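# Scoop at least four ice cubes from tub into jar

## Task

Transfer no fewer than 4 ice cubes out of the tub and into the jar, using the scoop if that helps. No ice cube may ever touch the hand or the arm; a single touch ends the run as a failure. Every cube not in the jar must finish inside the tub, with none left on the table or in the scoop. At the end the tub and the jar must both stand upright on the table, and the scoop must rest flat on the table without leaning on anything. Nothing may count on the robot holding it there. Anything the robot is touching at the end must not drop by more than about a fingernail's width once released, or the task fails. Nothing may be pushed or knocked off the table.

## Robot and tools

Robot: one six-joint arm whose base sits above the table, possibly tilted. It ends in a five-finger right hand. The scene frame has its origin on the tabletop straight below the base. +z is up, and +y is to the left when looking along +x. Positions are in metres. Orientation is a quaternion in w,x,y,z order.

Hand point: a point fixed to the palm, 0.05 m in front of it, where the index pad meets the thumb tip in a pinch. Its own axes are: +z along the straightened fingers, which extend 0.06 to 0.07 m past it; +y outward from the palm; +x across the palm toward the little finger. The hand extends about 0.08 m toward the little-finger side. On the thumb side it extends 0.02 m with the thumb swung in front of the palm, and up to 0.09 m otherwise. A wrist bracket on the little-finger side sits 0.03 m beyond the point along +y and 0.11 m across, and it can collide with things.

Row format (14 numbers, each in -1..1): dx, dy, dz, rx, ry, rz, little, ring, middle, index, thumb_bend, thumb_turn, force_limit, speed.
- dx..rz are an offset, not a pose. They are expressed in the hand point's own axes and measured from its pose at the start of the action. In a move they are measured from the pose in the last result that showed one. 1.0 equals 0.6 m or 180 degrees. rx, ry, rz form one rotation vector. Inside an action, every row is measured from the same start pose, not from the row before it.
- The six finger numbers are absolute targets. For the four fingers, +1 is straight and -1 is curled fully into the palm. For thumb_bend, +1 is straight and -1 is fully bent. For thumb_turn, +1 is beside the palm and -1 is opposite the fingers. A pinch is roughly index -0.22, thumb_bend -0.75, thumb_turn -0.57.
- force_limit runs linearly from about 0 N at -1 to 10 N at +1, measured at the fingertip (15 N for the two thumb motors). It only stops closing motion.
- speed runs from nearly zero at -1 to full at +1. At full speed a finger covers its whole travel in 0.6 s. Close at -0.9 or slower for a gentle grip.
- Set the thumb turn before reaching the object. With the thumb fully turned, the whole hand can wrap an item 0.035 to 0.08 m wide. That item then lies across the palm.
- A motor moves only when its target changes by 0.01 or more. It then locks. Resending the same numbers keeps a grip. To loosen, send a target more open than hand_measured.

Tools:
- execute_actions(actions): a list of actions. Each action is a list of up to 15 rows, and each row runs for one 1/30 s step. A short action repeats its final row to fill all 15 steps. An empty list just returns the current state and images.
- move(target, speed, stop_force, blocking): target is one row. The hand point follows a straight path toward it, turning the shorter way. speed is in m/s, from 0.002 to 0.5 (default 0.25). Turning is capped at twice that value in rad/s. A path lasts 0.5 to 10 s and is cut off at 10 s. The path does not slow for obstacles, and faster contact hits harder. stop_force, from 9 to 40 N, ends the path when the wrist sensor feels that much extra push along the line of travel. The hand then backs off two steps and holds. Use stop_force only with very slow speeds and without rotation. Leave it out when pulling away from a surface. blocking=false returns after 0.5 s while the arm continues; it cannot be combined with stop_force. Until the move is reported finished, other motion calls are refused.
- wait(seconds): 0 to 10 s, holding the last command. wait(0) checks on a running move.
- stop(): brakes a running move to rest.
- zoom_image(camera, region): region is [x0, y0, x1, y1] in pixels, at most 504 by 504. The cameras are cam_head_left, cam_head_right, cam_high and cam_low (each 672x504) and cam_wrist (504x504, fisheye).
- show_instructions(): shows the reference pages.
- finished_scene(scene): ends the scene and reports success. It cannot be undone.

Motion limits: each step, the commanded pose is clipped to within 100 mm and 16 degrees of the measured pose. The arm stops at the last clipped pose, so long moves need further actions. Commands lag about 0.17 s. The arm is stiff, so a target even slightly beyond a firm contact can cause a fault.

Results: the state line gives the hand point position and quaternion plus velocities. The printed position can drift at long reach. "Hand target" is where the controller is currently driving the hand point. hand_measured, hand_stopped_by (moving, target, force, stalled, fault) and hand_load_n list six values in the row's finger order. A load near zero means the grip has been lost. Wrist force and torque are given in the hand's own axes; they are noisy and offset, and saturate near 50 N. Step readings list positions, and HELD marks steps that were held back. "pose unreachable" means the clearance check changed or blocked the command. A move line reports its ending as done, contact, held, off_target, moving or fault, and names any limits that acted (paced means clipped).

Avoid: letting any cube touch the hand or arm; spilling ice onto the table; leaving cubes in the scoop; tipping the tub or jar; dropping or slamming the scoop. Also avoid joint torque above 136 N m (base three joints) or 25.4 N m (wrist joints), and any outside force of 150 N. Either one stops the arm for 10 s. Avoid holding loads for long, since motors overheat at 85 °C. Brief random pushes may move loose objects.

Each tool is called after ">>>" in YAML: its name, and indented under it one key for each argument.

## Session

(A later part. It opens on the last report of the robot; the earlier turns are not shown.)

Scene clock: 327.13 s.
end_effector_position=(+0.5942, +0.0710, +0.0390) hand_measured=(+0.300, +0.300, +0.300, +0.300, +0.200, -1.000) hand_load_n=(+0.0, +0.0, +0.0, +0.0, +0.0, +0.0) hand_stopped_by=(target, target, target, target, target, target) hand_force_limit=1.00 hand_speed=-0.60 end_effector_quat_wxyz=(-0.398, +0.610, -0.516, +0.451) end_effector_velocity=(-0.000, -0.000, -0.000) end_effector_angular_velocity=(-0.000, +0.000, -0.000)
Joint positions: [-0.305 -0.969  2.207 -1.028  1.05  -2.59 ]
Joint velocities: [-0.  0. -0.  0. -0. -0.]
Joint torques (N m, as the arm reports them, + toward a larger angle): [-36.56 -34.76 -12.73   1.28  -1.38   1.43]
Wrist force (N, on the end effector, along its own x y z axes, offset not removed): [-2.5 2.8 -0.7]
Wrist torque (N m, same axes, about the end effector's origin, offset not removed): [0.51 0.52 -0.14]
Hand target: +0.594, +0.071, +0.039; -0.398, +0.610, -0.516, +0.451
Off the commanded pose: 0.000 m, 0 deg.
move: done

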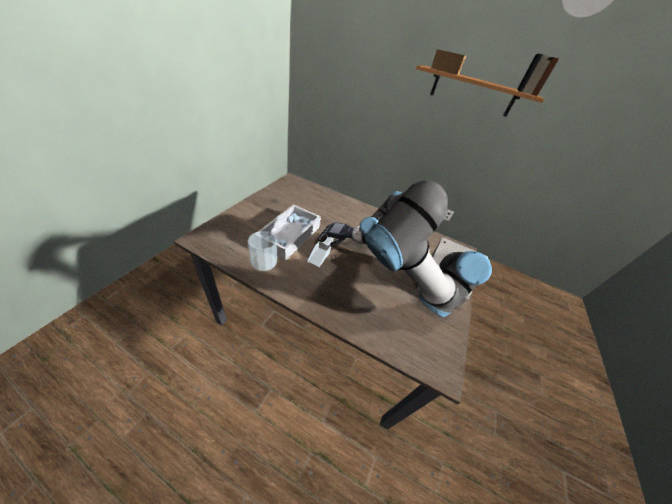

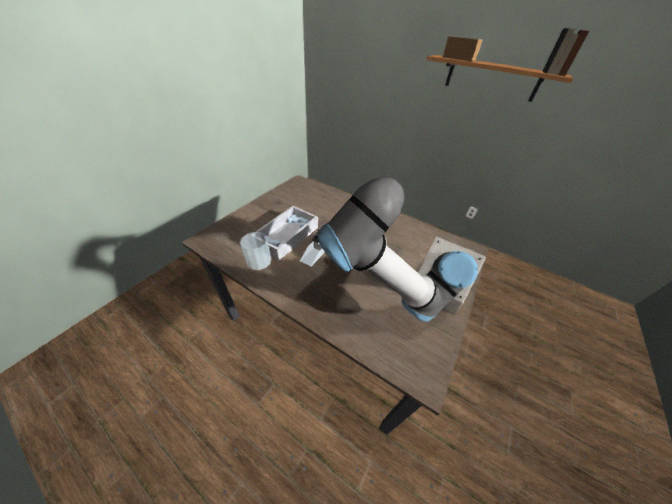

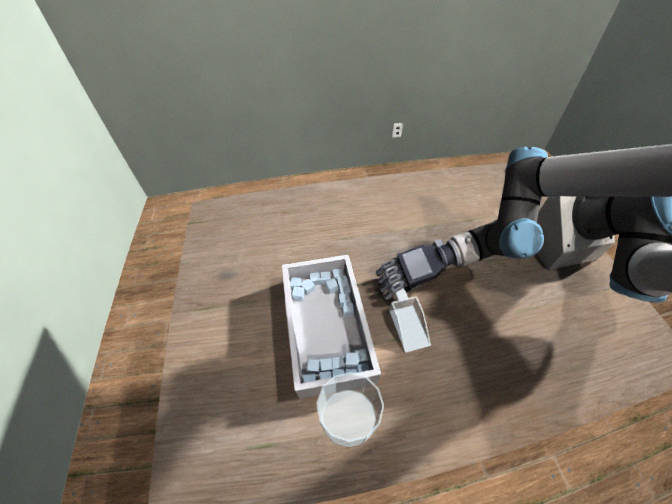

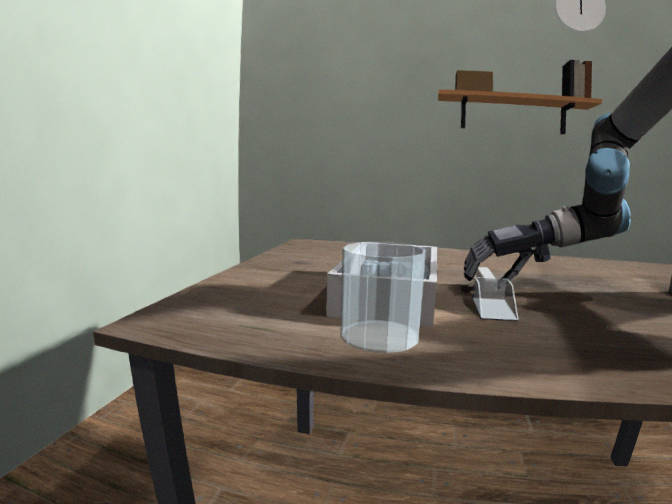

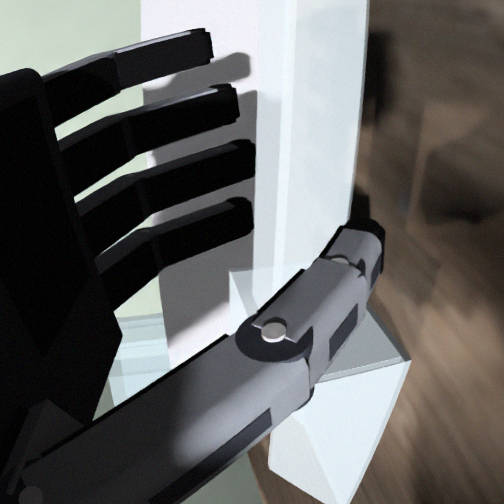

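>>> move:
  target: [-0.0013,0.009,0.0026,0,0,0,0.3,0.3,0.3,0.3,0.2,-1,1,-0.6]
  speed: 0.03

>>> move:
  target: [0,0,0,0,0,0,-1,-1,-1,-1,-1,-1,1,-0.6]

>>> move:
  target: [0.032,-0.225,-0.065,-0.008,0.037,-0.134,-1,-1,-1,-1,-1,-1,1,-0.6]
  speed: 0.1

>>> move:
  target: [0.047,-0.066,0.308,0,0,0,-1,-1,-1,-1,-1,-1,1,-0.6]
  speed: 0.12

>>> move:
  target: [-0.066,0.097,0.031,0,0,0,-1,-1,-1,-1,-1,-1,1,-0.6]
  speed: 0.05

Scene clock: 343.97 s.
end_effector_position=(+0.5942, +0.0710, +0.0334) hand_measured=(+0.300, +0.300, +0.300, +0.300, +0.200, -1.000) hand_load_n=(+0.0, +0.0, +0.0, +0.0, +0.0, +0.0) hand_stopped_by=(target, target, target, target, target, target) hand_force_limit=1.00 hand_speed=-0.60 end_effector_quat_wxyz=(-0.398, +0.610, -0.516, +0.451) end_effector_velocity=(+0.000, +0.000, -0.002) end_effector_angular_velocity=(-0.000, +0.000, +0.000)
Joint positions: [-0.295 -0.958  2.207 -1.04   1.061 -2.588]
Joint velocities: [ 0.004  0.003 -0.001 -0.002  0.003  0.   ]
Joint torques (N m, as the arm reports them, + toward a larger angle): [-19.59  -8.19 -16.08  -2.89   3.32   2.65]
Wrist force (N, on the end effector, along its own x y z axes, offset not removed): [0.1 -1.2 0.0]
Wrist torque (N m, same axes, about the end effector's origin, offset not removed): [-0.39 0.01 -0.07]
Hand target: +0.594, +0.071, +0.033; -0.398, +0.610, -0.516, +0.451
Off the commanded pose: 0.000 m, 0 deg.
move: done

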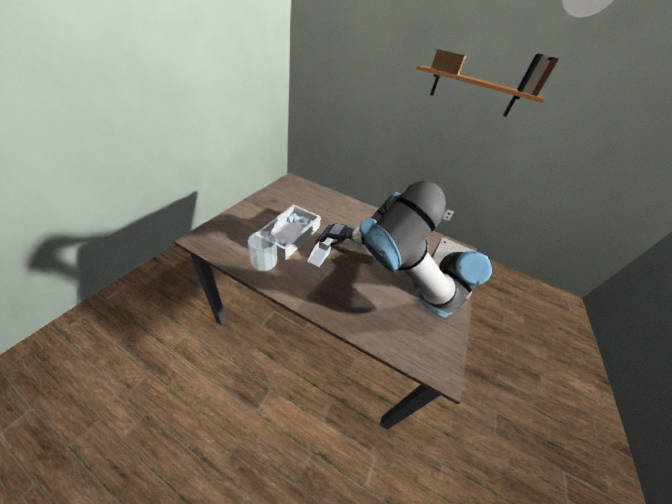

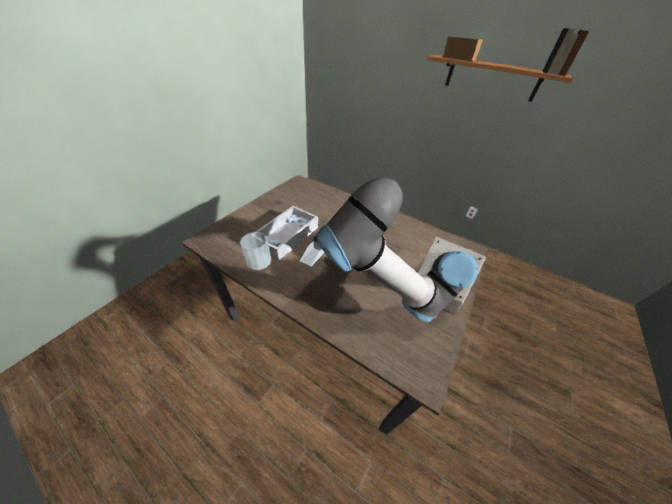

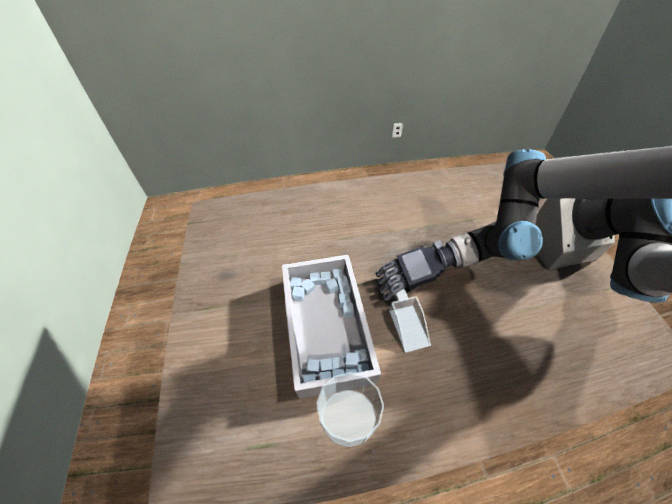

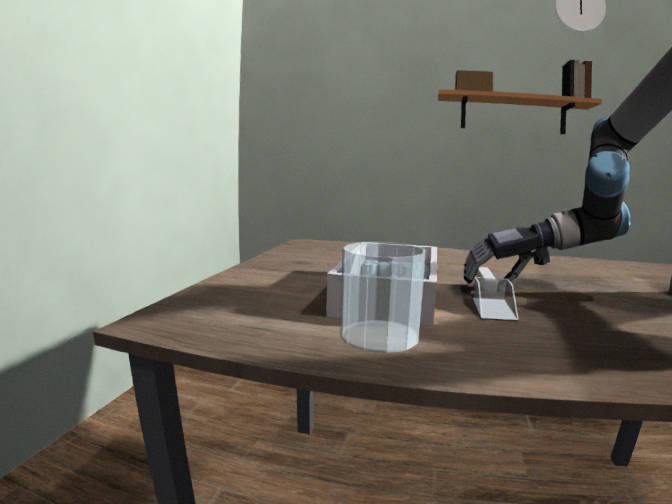

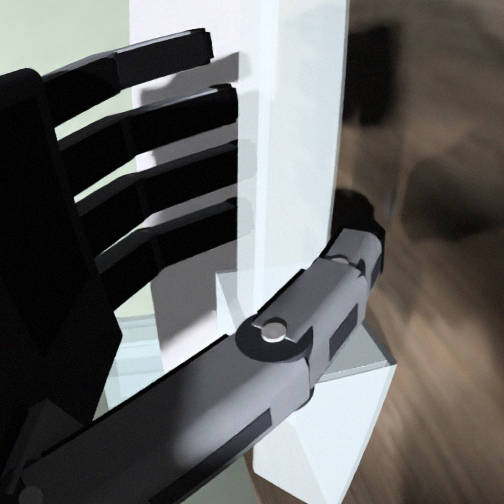

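Scene clock: 345.00 s.
end_effector_position=(+0.5942, +0.0710, +0.0334) hand_measured=(-0.200, -0.108, -0.070, -0.086, -0.006, -1.000) hand_load_n=(+11.0, +1.0, +0.0, +12.5, +22.0, +9.0) hand_stopped_by=(force, force, force, force, force, target) hand_force_limit=1.00 hand_speed=-0.60 end_effector_quat_wxyz=(-0.398, +0.610, -0.516, +0.451) end_effector_velocity=(-0.001, +0.000, -0.000) end_effector_angular_velocity=(+0.001, +0.001, -0.000)
Joint positions: [-0.295 -0.958  2.207 -1.04   1.061 -2.588]
Joint velocities: [ 0.    -0.001  0.002  0.001 -0.001  0.   ]
Joint torques (N m, as the arm reports them, + toward a larger angle): [-36.31 -34.42 -12.5    1.51  -1.72   1.38]
Wrist force (N, on the end effector, along its own x y z axes, offset not removed): [0.2 1.7 1.8]
Wrist torque (N m, same axes, about the end effector's origin, offset not removed): [0.09 -0.09 0.22]
Hand target: +0.594, +0.071, +0.033; -0.398, +0.610, -0.516, +0.451
Off the commanded pose: 0.000 m, 0 deg.
move: done

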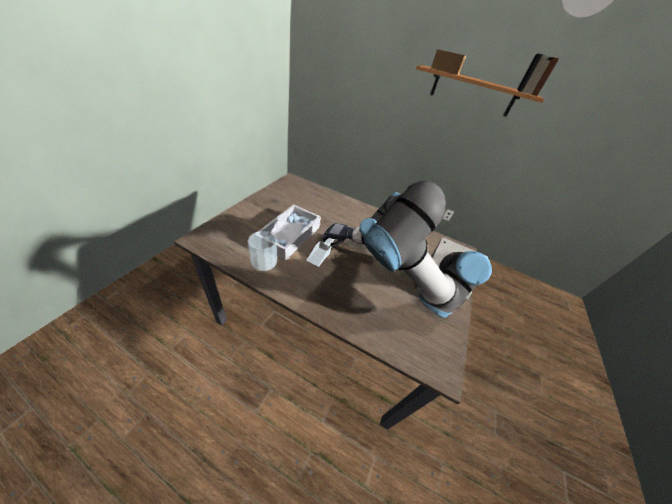

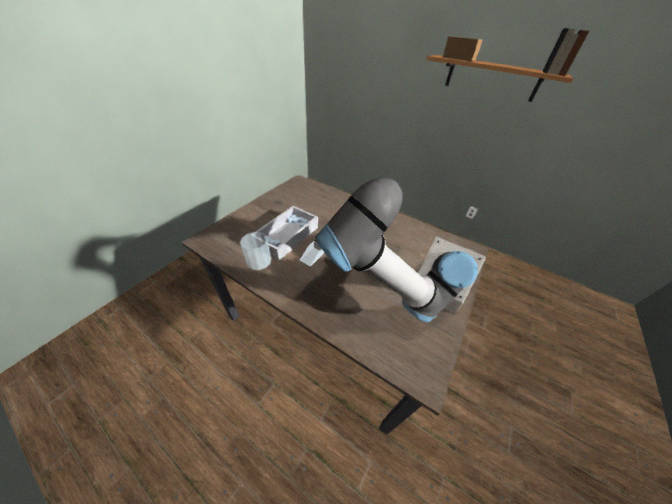

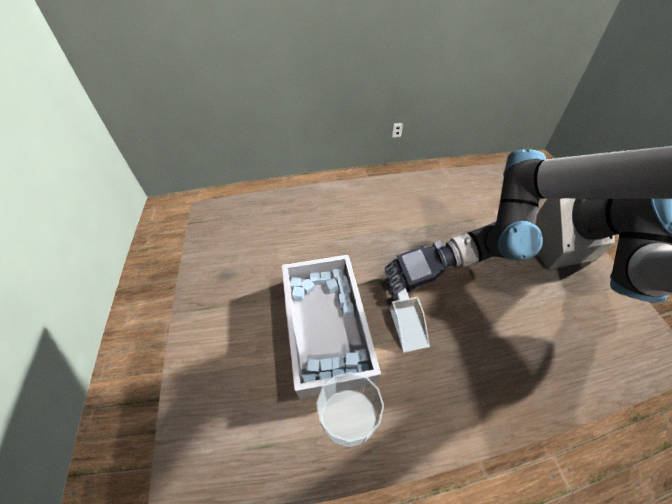

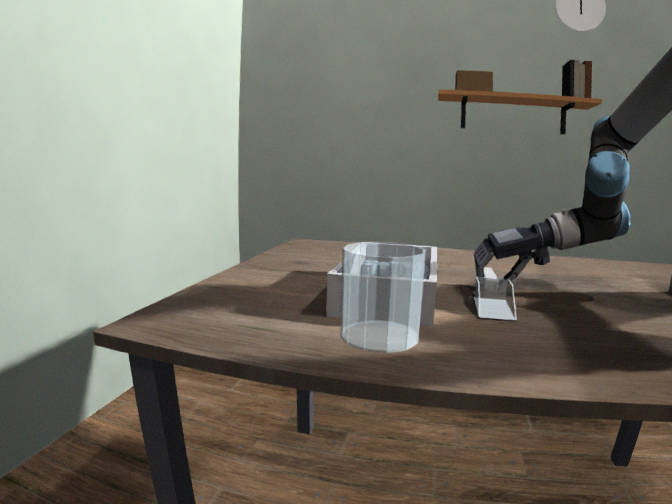

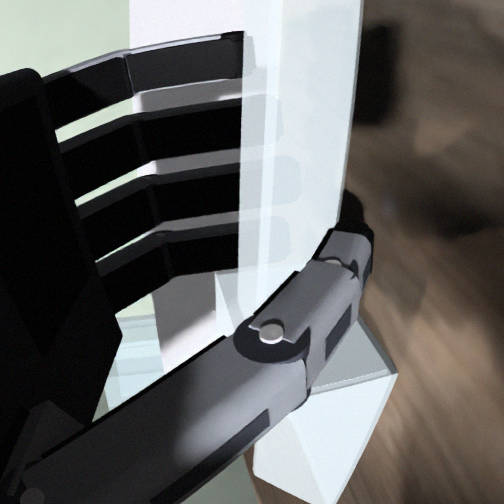

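Scene clock: 347.57 s.
end_effector_position=(+0.5944, +0.0715, +0.1752) hand_measured=(-0.200, -0.108, -0.070, -0.086, -0.004, -1.000) hand_load_n=(+8.5, +0.5, +0.0, +12.0, +23.0, +8.5) hand_stopped_by=(force, force, force, force, force, target) hand_force_limit=1.00 hand_speed=-0.60 end_effector_quat_wxyz=(-0.257, +0.682, -0.405, +0.552) end_effector_velocity=(+0.001, -0.000, +0.002) end_effector_angular_velocity=(-0.004, -0.001, -0.000)
Joint positions: [-0.451 -1.286  2.135 -0.548  1.012 -3.09 ]
Joint velocities: [-0.002 -0.001 -0.003  0.004 -0.001 -0.004]
Joint torques (N m, as the arm reports them, + toward a larger angle): [-33.84 -26.48 -20.6    1.22  -1.48  -2.88]
Wrist force (N, on the end effector, along its own x y z axes, offset not removed): [-0.2 2.0 -0.4]
Wrist torque (N m, same axes, about the end effector's origin, offset not removed): [0.16 0.10 0.01]
Hand target: +0.594, +0.072, +0.175; -0.257, +0.682, -0.405, +0.552
Off the commanded pose: 0.000 m, 0 deg.
move: done

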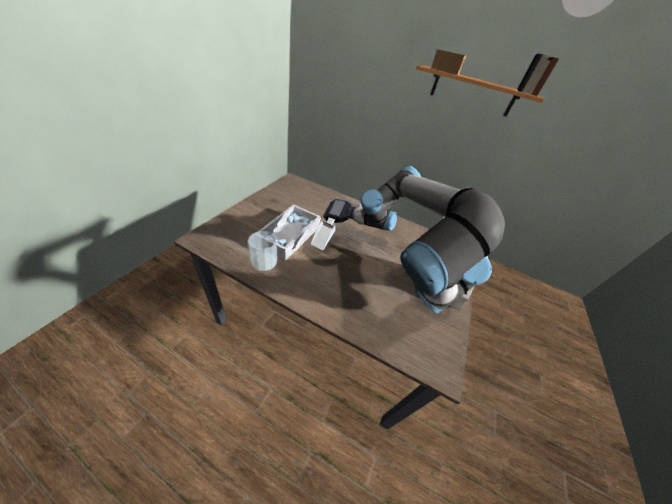

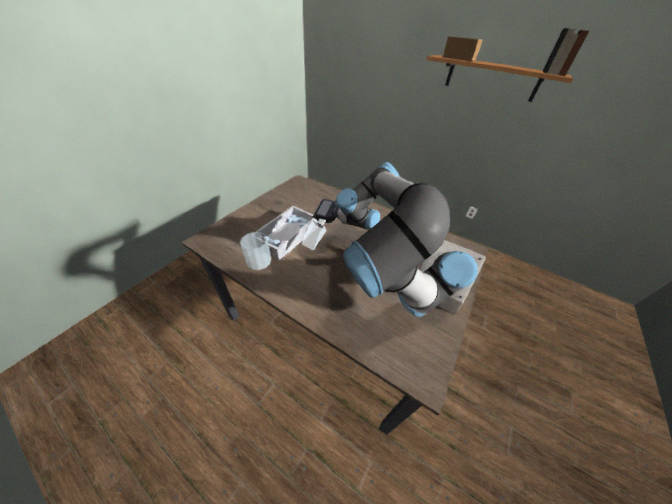

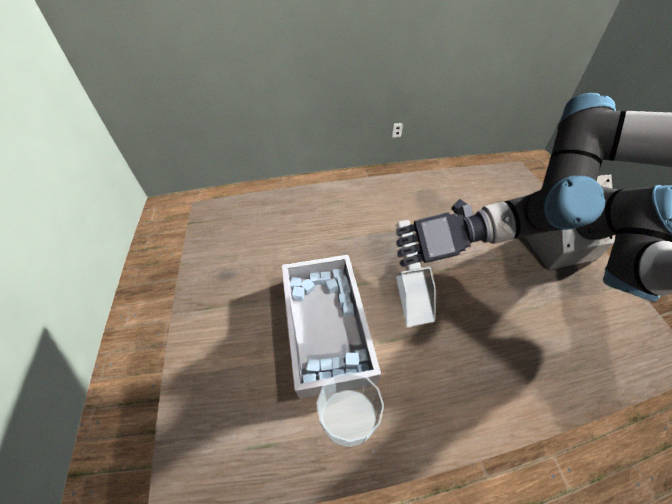

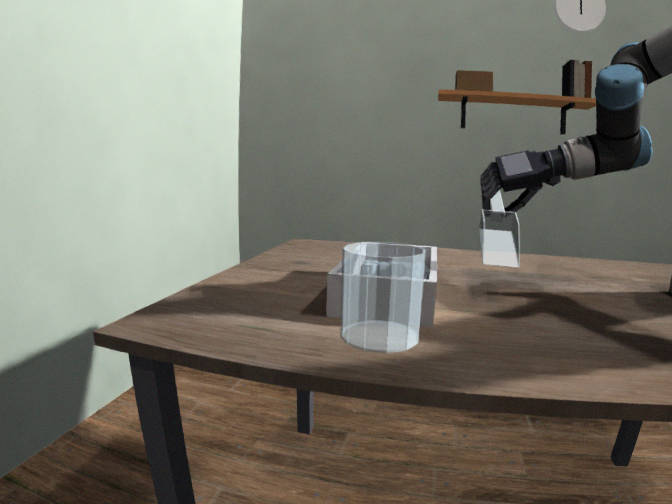

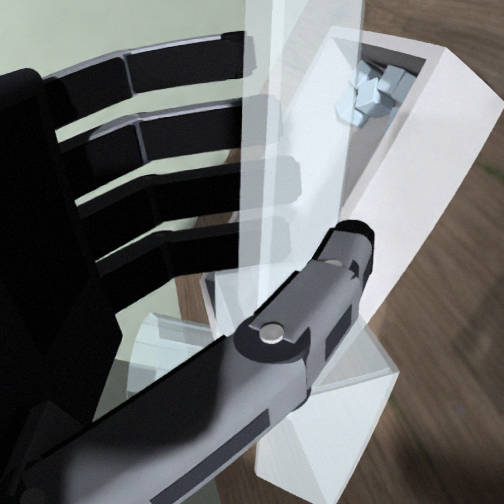

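Scene clock: 349.60 s.
end_effector_position=(+0.7843, +0.0516, +0.1742) hand_measured=(-0.200, -0.108, -0.070, -0.086, -0.004, -1.000) hand_load_n=(+8.5, +0.5, +0.0, +12.0, +23.0, +8.5) hand_stopped_by=(force, force, force, force, force, target) hand_force_limit=1.00 hand_speed=-0.60 end_effector_quat_wxyz=(-0.257, +0.682, -0.405, +0.552) end_effector_velocity=(+0.002, -0.000, +0.000) end_effector_angular_velocity=(+0.000, -0.000, -0.000)
Joint positions: [-0.316 -0.907  1.551 -0.364  1.141 -3.045]
Joint velocities: [ 0.     0.003 -0.006  0.003  0.     0.   ]
Joint torques (N m, as the arm reports them, + toward a larger angle): [-28.77 -14.67 -21.05   1.59   3.48   2.09]
Wrist force (N, on the end effector, along its own x y z axes, offset not removed): [-0.3 2.2 -1.7]
Wrist torque (N m, same axes, about the end effector's origin, offset not removed): [0.32 0.17 -0.07]
Hand target: +0.784, +0.052, +0.174; -0.257, +0.682, -0.405, +0.552
Off the commanded pose: 0.000 m, 0 deg.
move: done

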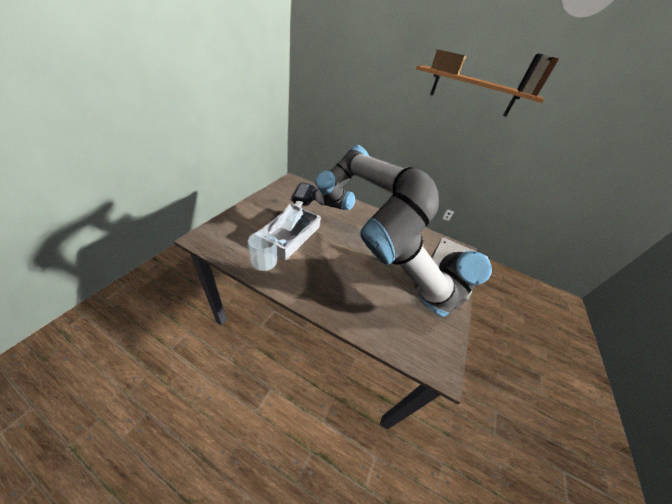

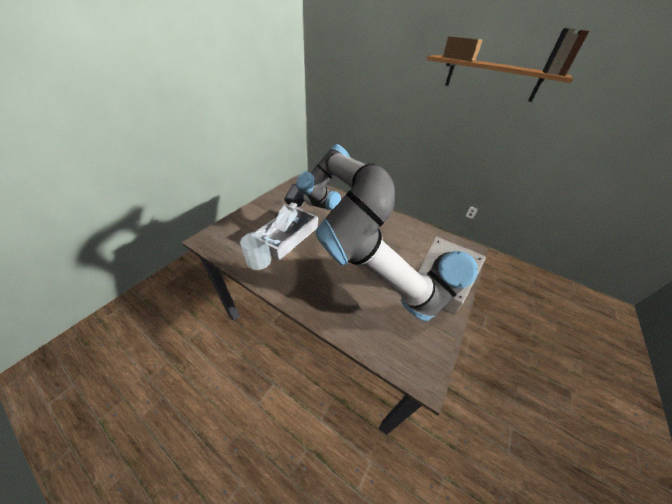

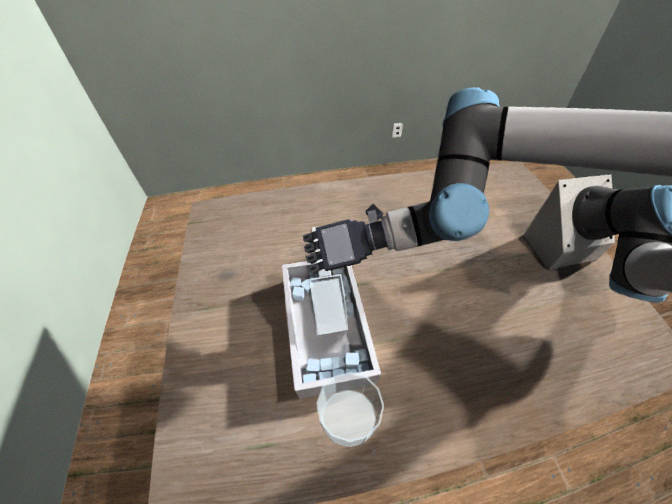

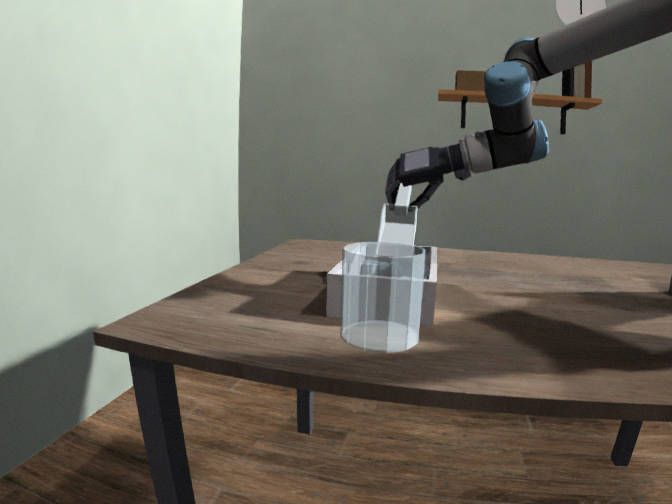

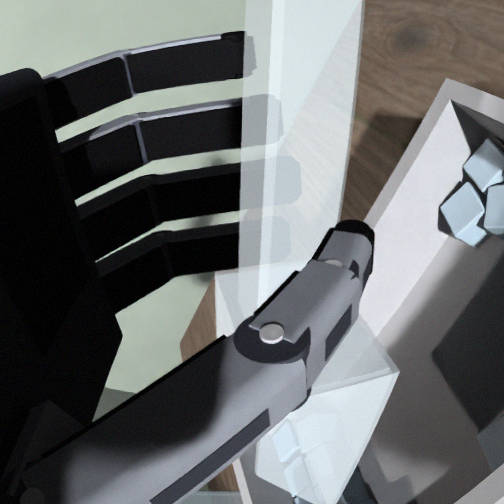

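Scene clock: 351.40 s.
end_effector_position=(+0.7840, +0.0516, +0.1015) hand_measured=(-0.200, -0.108, -0.070, -0.086, -0.004, -1.000) hand_load_n=(+8.5, +0.5, +0.0, +12.0, +23.0, +8.5) hand_stopped_by=(force, force, force, force, force, target) hand_force_limit=1.00 hand_speed=-0.60 end_effector_quat_wxyz=(-0.257, +0.682, -0.405, +0.552) end_effector_velocity=(+0.000, +0.000, -0.001) end_effector_angular_velocity=(+0.000, +0.000, +0.001)
Joint positions: [-0.226 -0.836  1.585 -0.48   1.228 -3.019]
Joint velocities: [ 0.002  0.002 -0.001 -0.002  0.001  0.001]
Joint torques (N m, as the arm reports them, + toward a larger angle): [-30.67 -17.92  -4.87  -2.74   3.5    2.69]
Wrist force (N, on the end effector, along its own x y z axes, offset not removed): [-1.8 0.9 0.5]
Wrist torque (N m, same axes, about the end effector's origin, offset not removed): [0.00 0.34 -0.12]
Hand target: +0.784, +0.052, +0.101; -0.257, +0.682, -0.405, +0.552
Off the commanded pose: 0.000 m, 0 deg.
move: done

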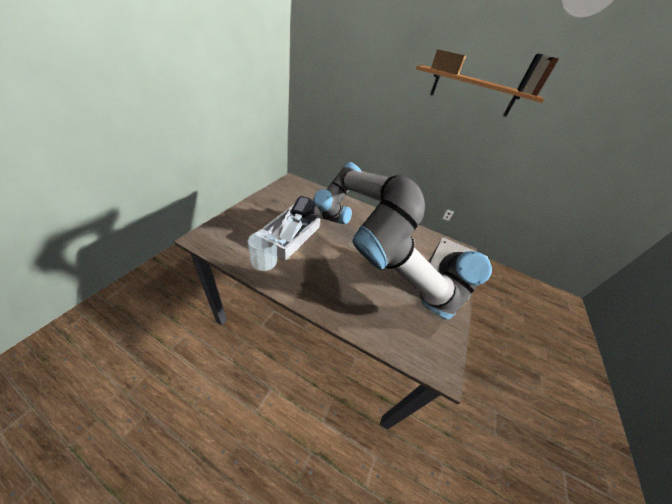

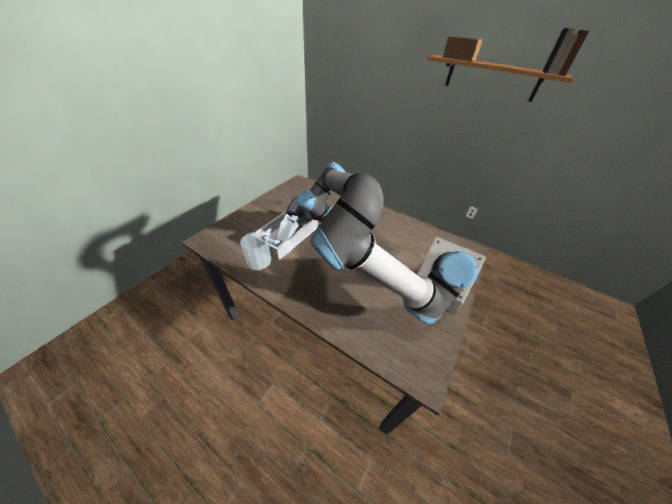

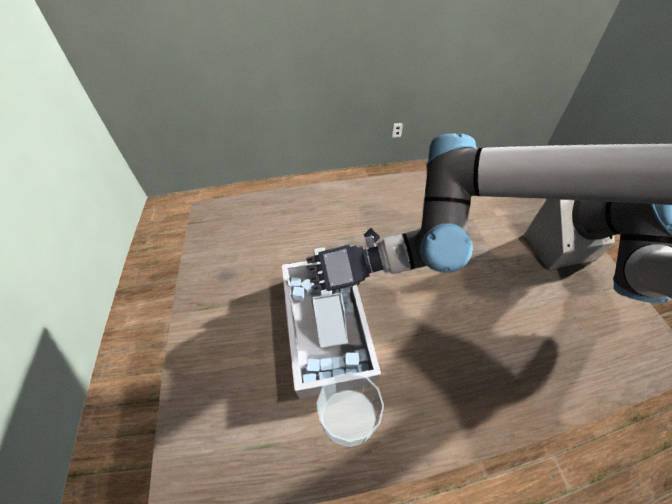

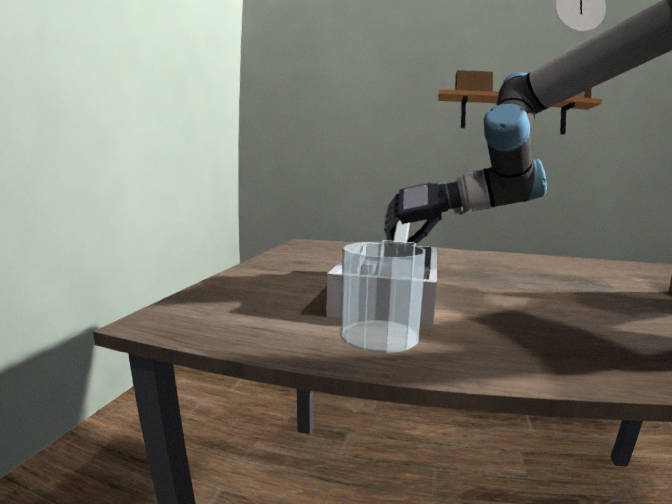

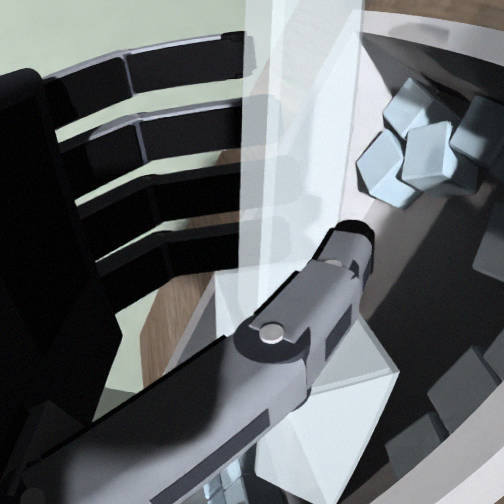

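>>> move:
  target: [-0.0046,0.0045,0.0154,0,0,0,-1,-1,-1,-1,-1,-1,1,-0.6]
  speed: 0.02

>>> move:
  target: [-0.07,-0.0447,-0.008,0,0,0,-1,-1,-1,-1,-1,-1,1,-0.6]
  speed: 0.05

>>> zoom_image:
  camera: "cam_high"
  region: [240,240,440,420]

Scene clock: 361.73 s.
end_effector_position=(+0.7919, +0.0516, +0.0955) hand_measured=(-0.200, -0.108, -0.070, -0.086, -0.004, -1.000) hand_load_n=(+10.0, +1.5, +0.5, +10.0, +21.5, +7.0) hand_stopped_by=(force, force, force, force, force, target) hand_force_limit=1.00 hand_speed=-0.60 end_effector_quat_wxyz=(-0.257, +0.682, -0.405, +0.552) end_effector_velocity=(+0.002, -0.001, +0.000) end_effector_angular_velocity=(+0.001, -0.001, -0.001)
Joint positions: [-0.215 -0.815  1.559 -0.475  1.239 -3.016]
Joint velocities: [-0.     0.004 -0.005  0.001  0.001  0.001]
Joint torques (N m, as the arm reports them, + toward a larger angle): [-29.03 -18.25 -19.41   1.6    3.45   2.51]
Wrist force (N, on the end effector, along its own x y z axes, offset not removed): [3.0 1.7 1.8]
Wrist torque (N m, same axes, about the end effector's origin, offset not removed): [0.16 -0.60 0.35]
Hand target: +0.792, +0.052, +0.095; -0.257, +0.682, -0.405, +0.552
Off the commanded pose: 0.000 m, 0 deg.
move: done

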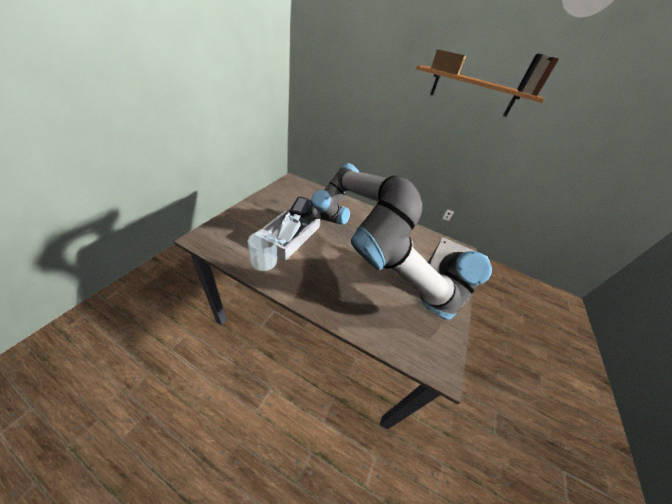

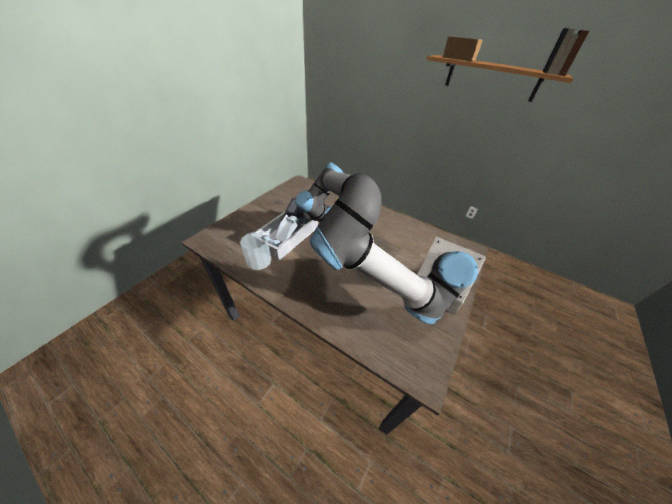

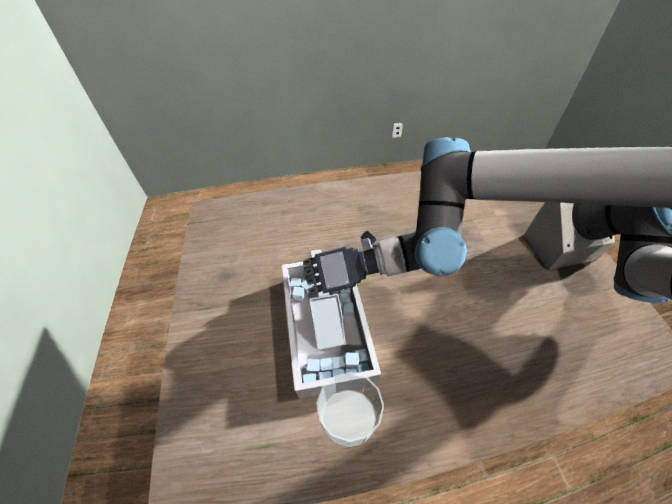

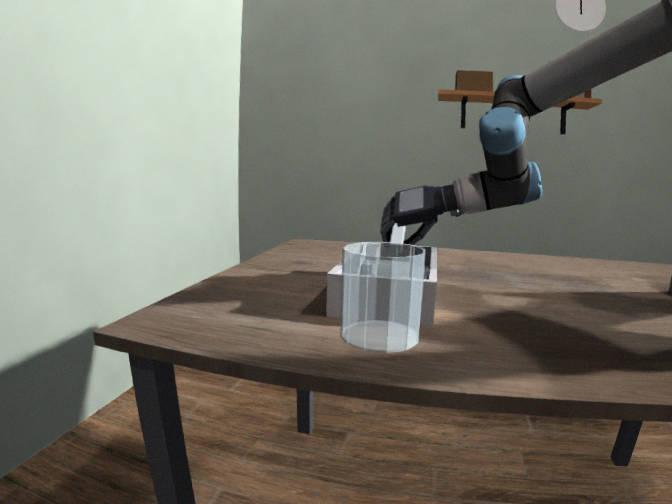

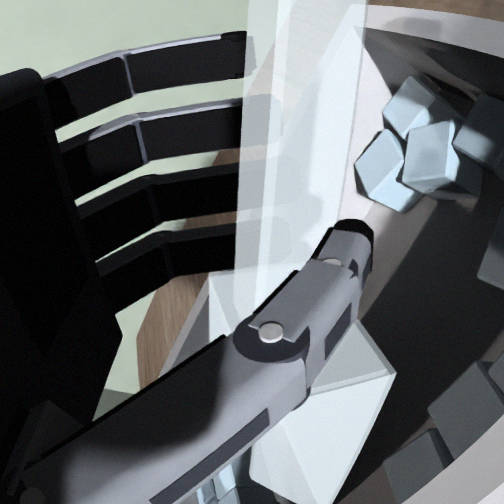

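Scene clock: 363.07 s.
end_effector_position=(+0.7919, +0.1016, +0.0953) hand_measured=(-0.200, -0.108, -0.070, -0.086, -0.004, -1.000) hand_load_n=(+10.0, +1.5, +0.5, +11.0, +20.5, +6.5) hand_stopped_by=(force, force, force, force, force, target) hand_force_limit=1.00 hand_speed=-0.60 end_effector_quat_wxyz=(-0.257, +0.682, -0.405, +0.552) end_effector_velocity=(-0.001, +0.000, -0.001) end_effector_angular_velocity=(-0.000, +0.002, -0.002)
Joint positions: [-0.152 -0.868  1.542 -0.411  1.299 -2.998]
Joint velocities: [ 0.002 -0.001  0.002  0.002  0.002 -0.   ]
Joint torques (N m, as the arm reports them, + toward a larger angle): [-24.52 -46.51 -19.61   1.28   2.09   3.16]
Wrist force (N, on the end effector, along its own x y z axes, offset not removed): [5.3 2.1 1.7]
Wrist torque (N m, same axes, about the end effector's origin, offset not removed): [-0.02 0.13 -0.05]
Hand target: +0.792, +0.102, +0.095; -0.257, +0.682, -0.405, +0.552
Off the commanded pose: 0.000 m, 0 deg.
move: done

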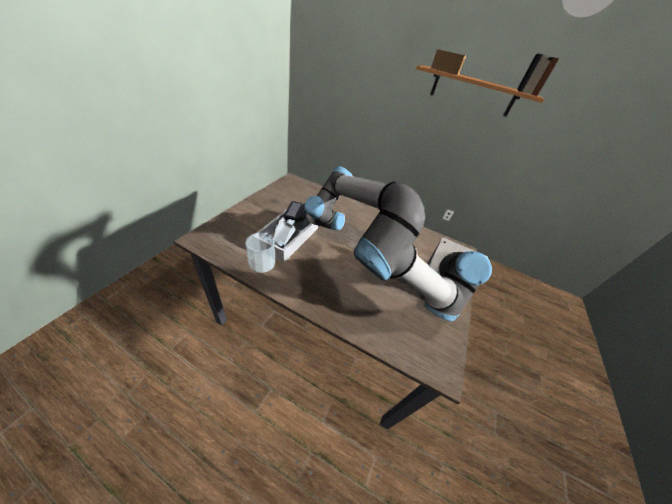

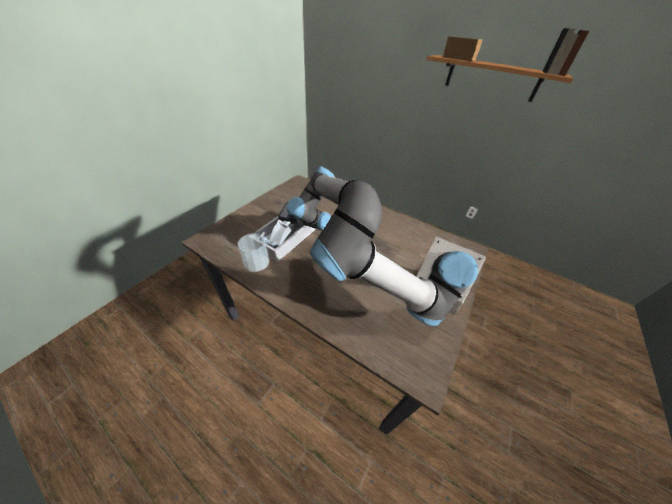

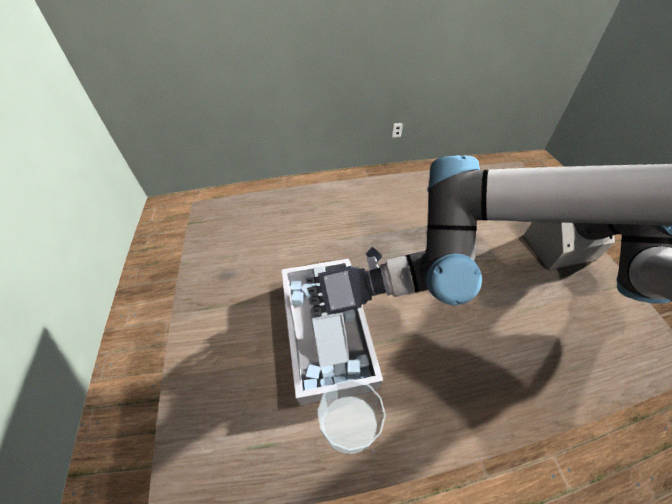

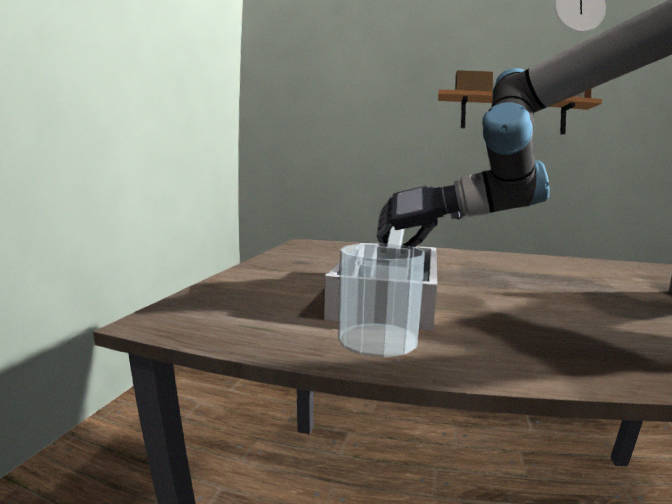

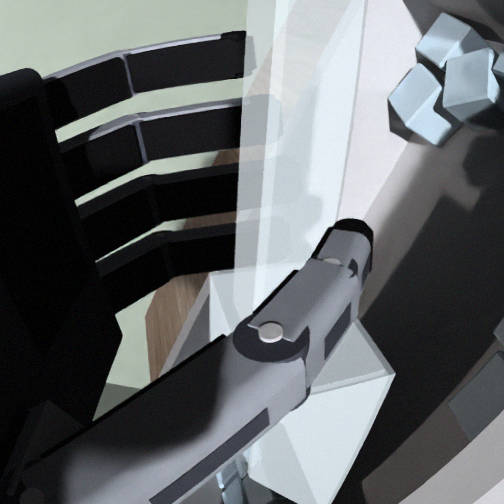

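Region (240, 240, 440, 420) of cam_high's 672x504 image, scaled by 2.520, with more detail than that image has; it fills the top 454 rows of this view, and the rest is white.

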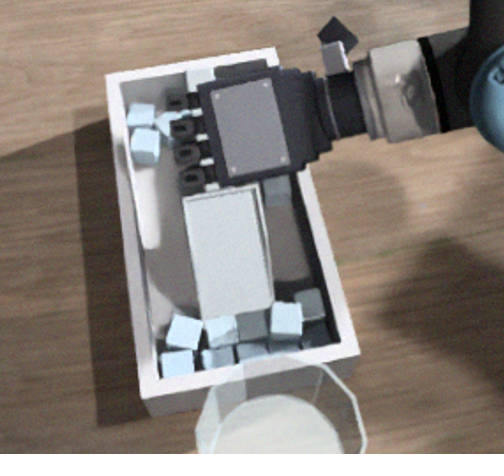

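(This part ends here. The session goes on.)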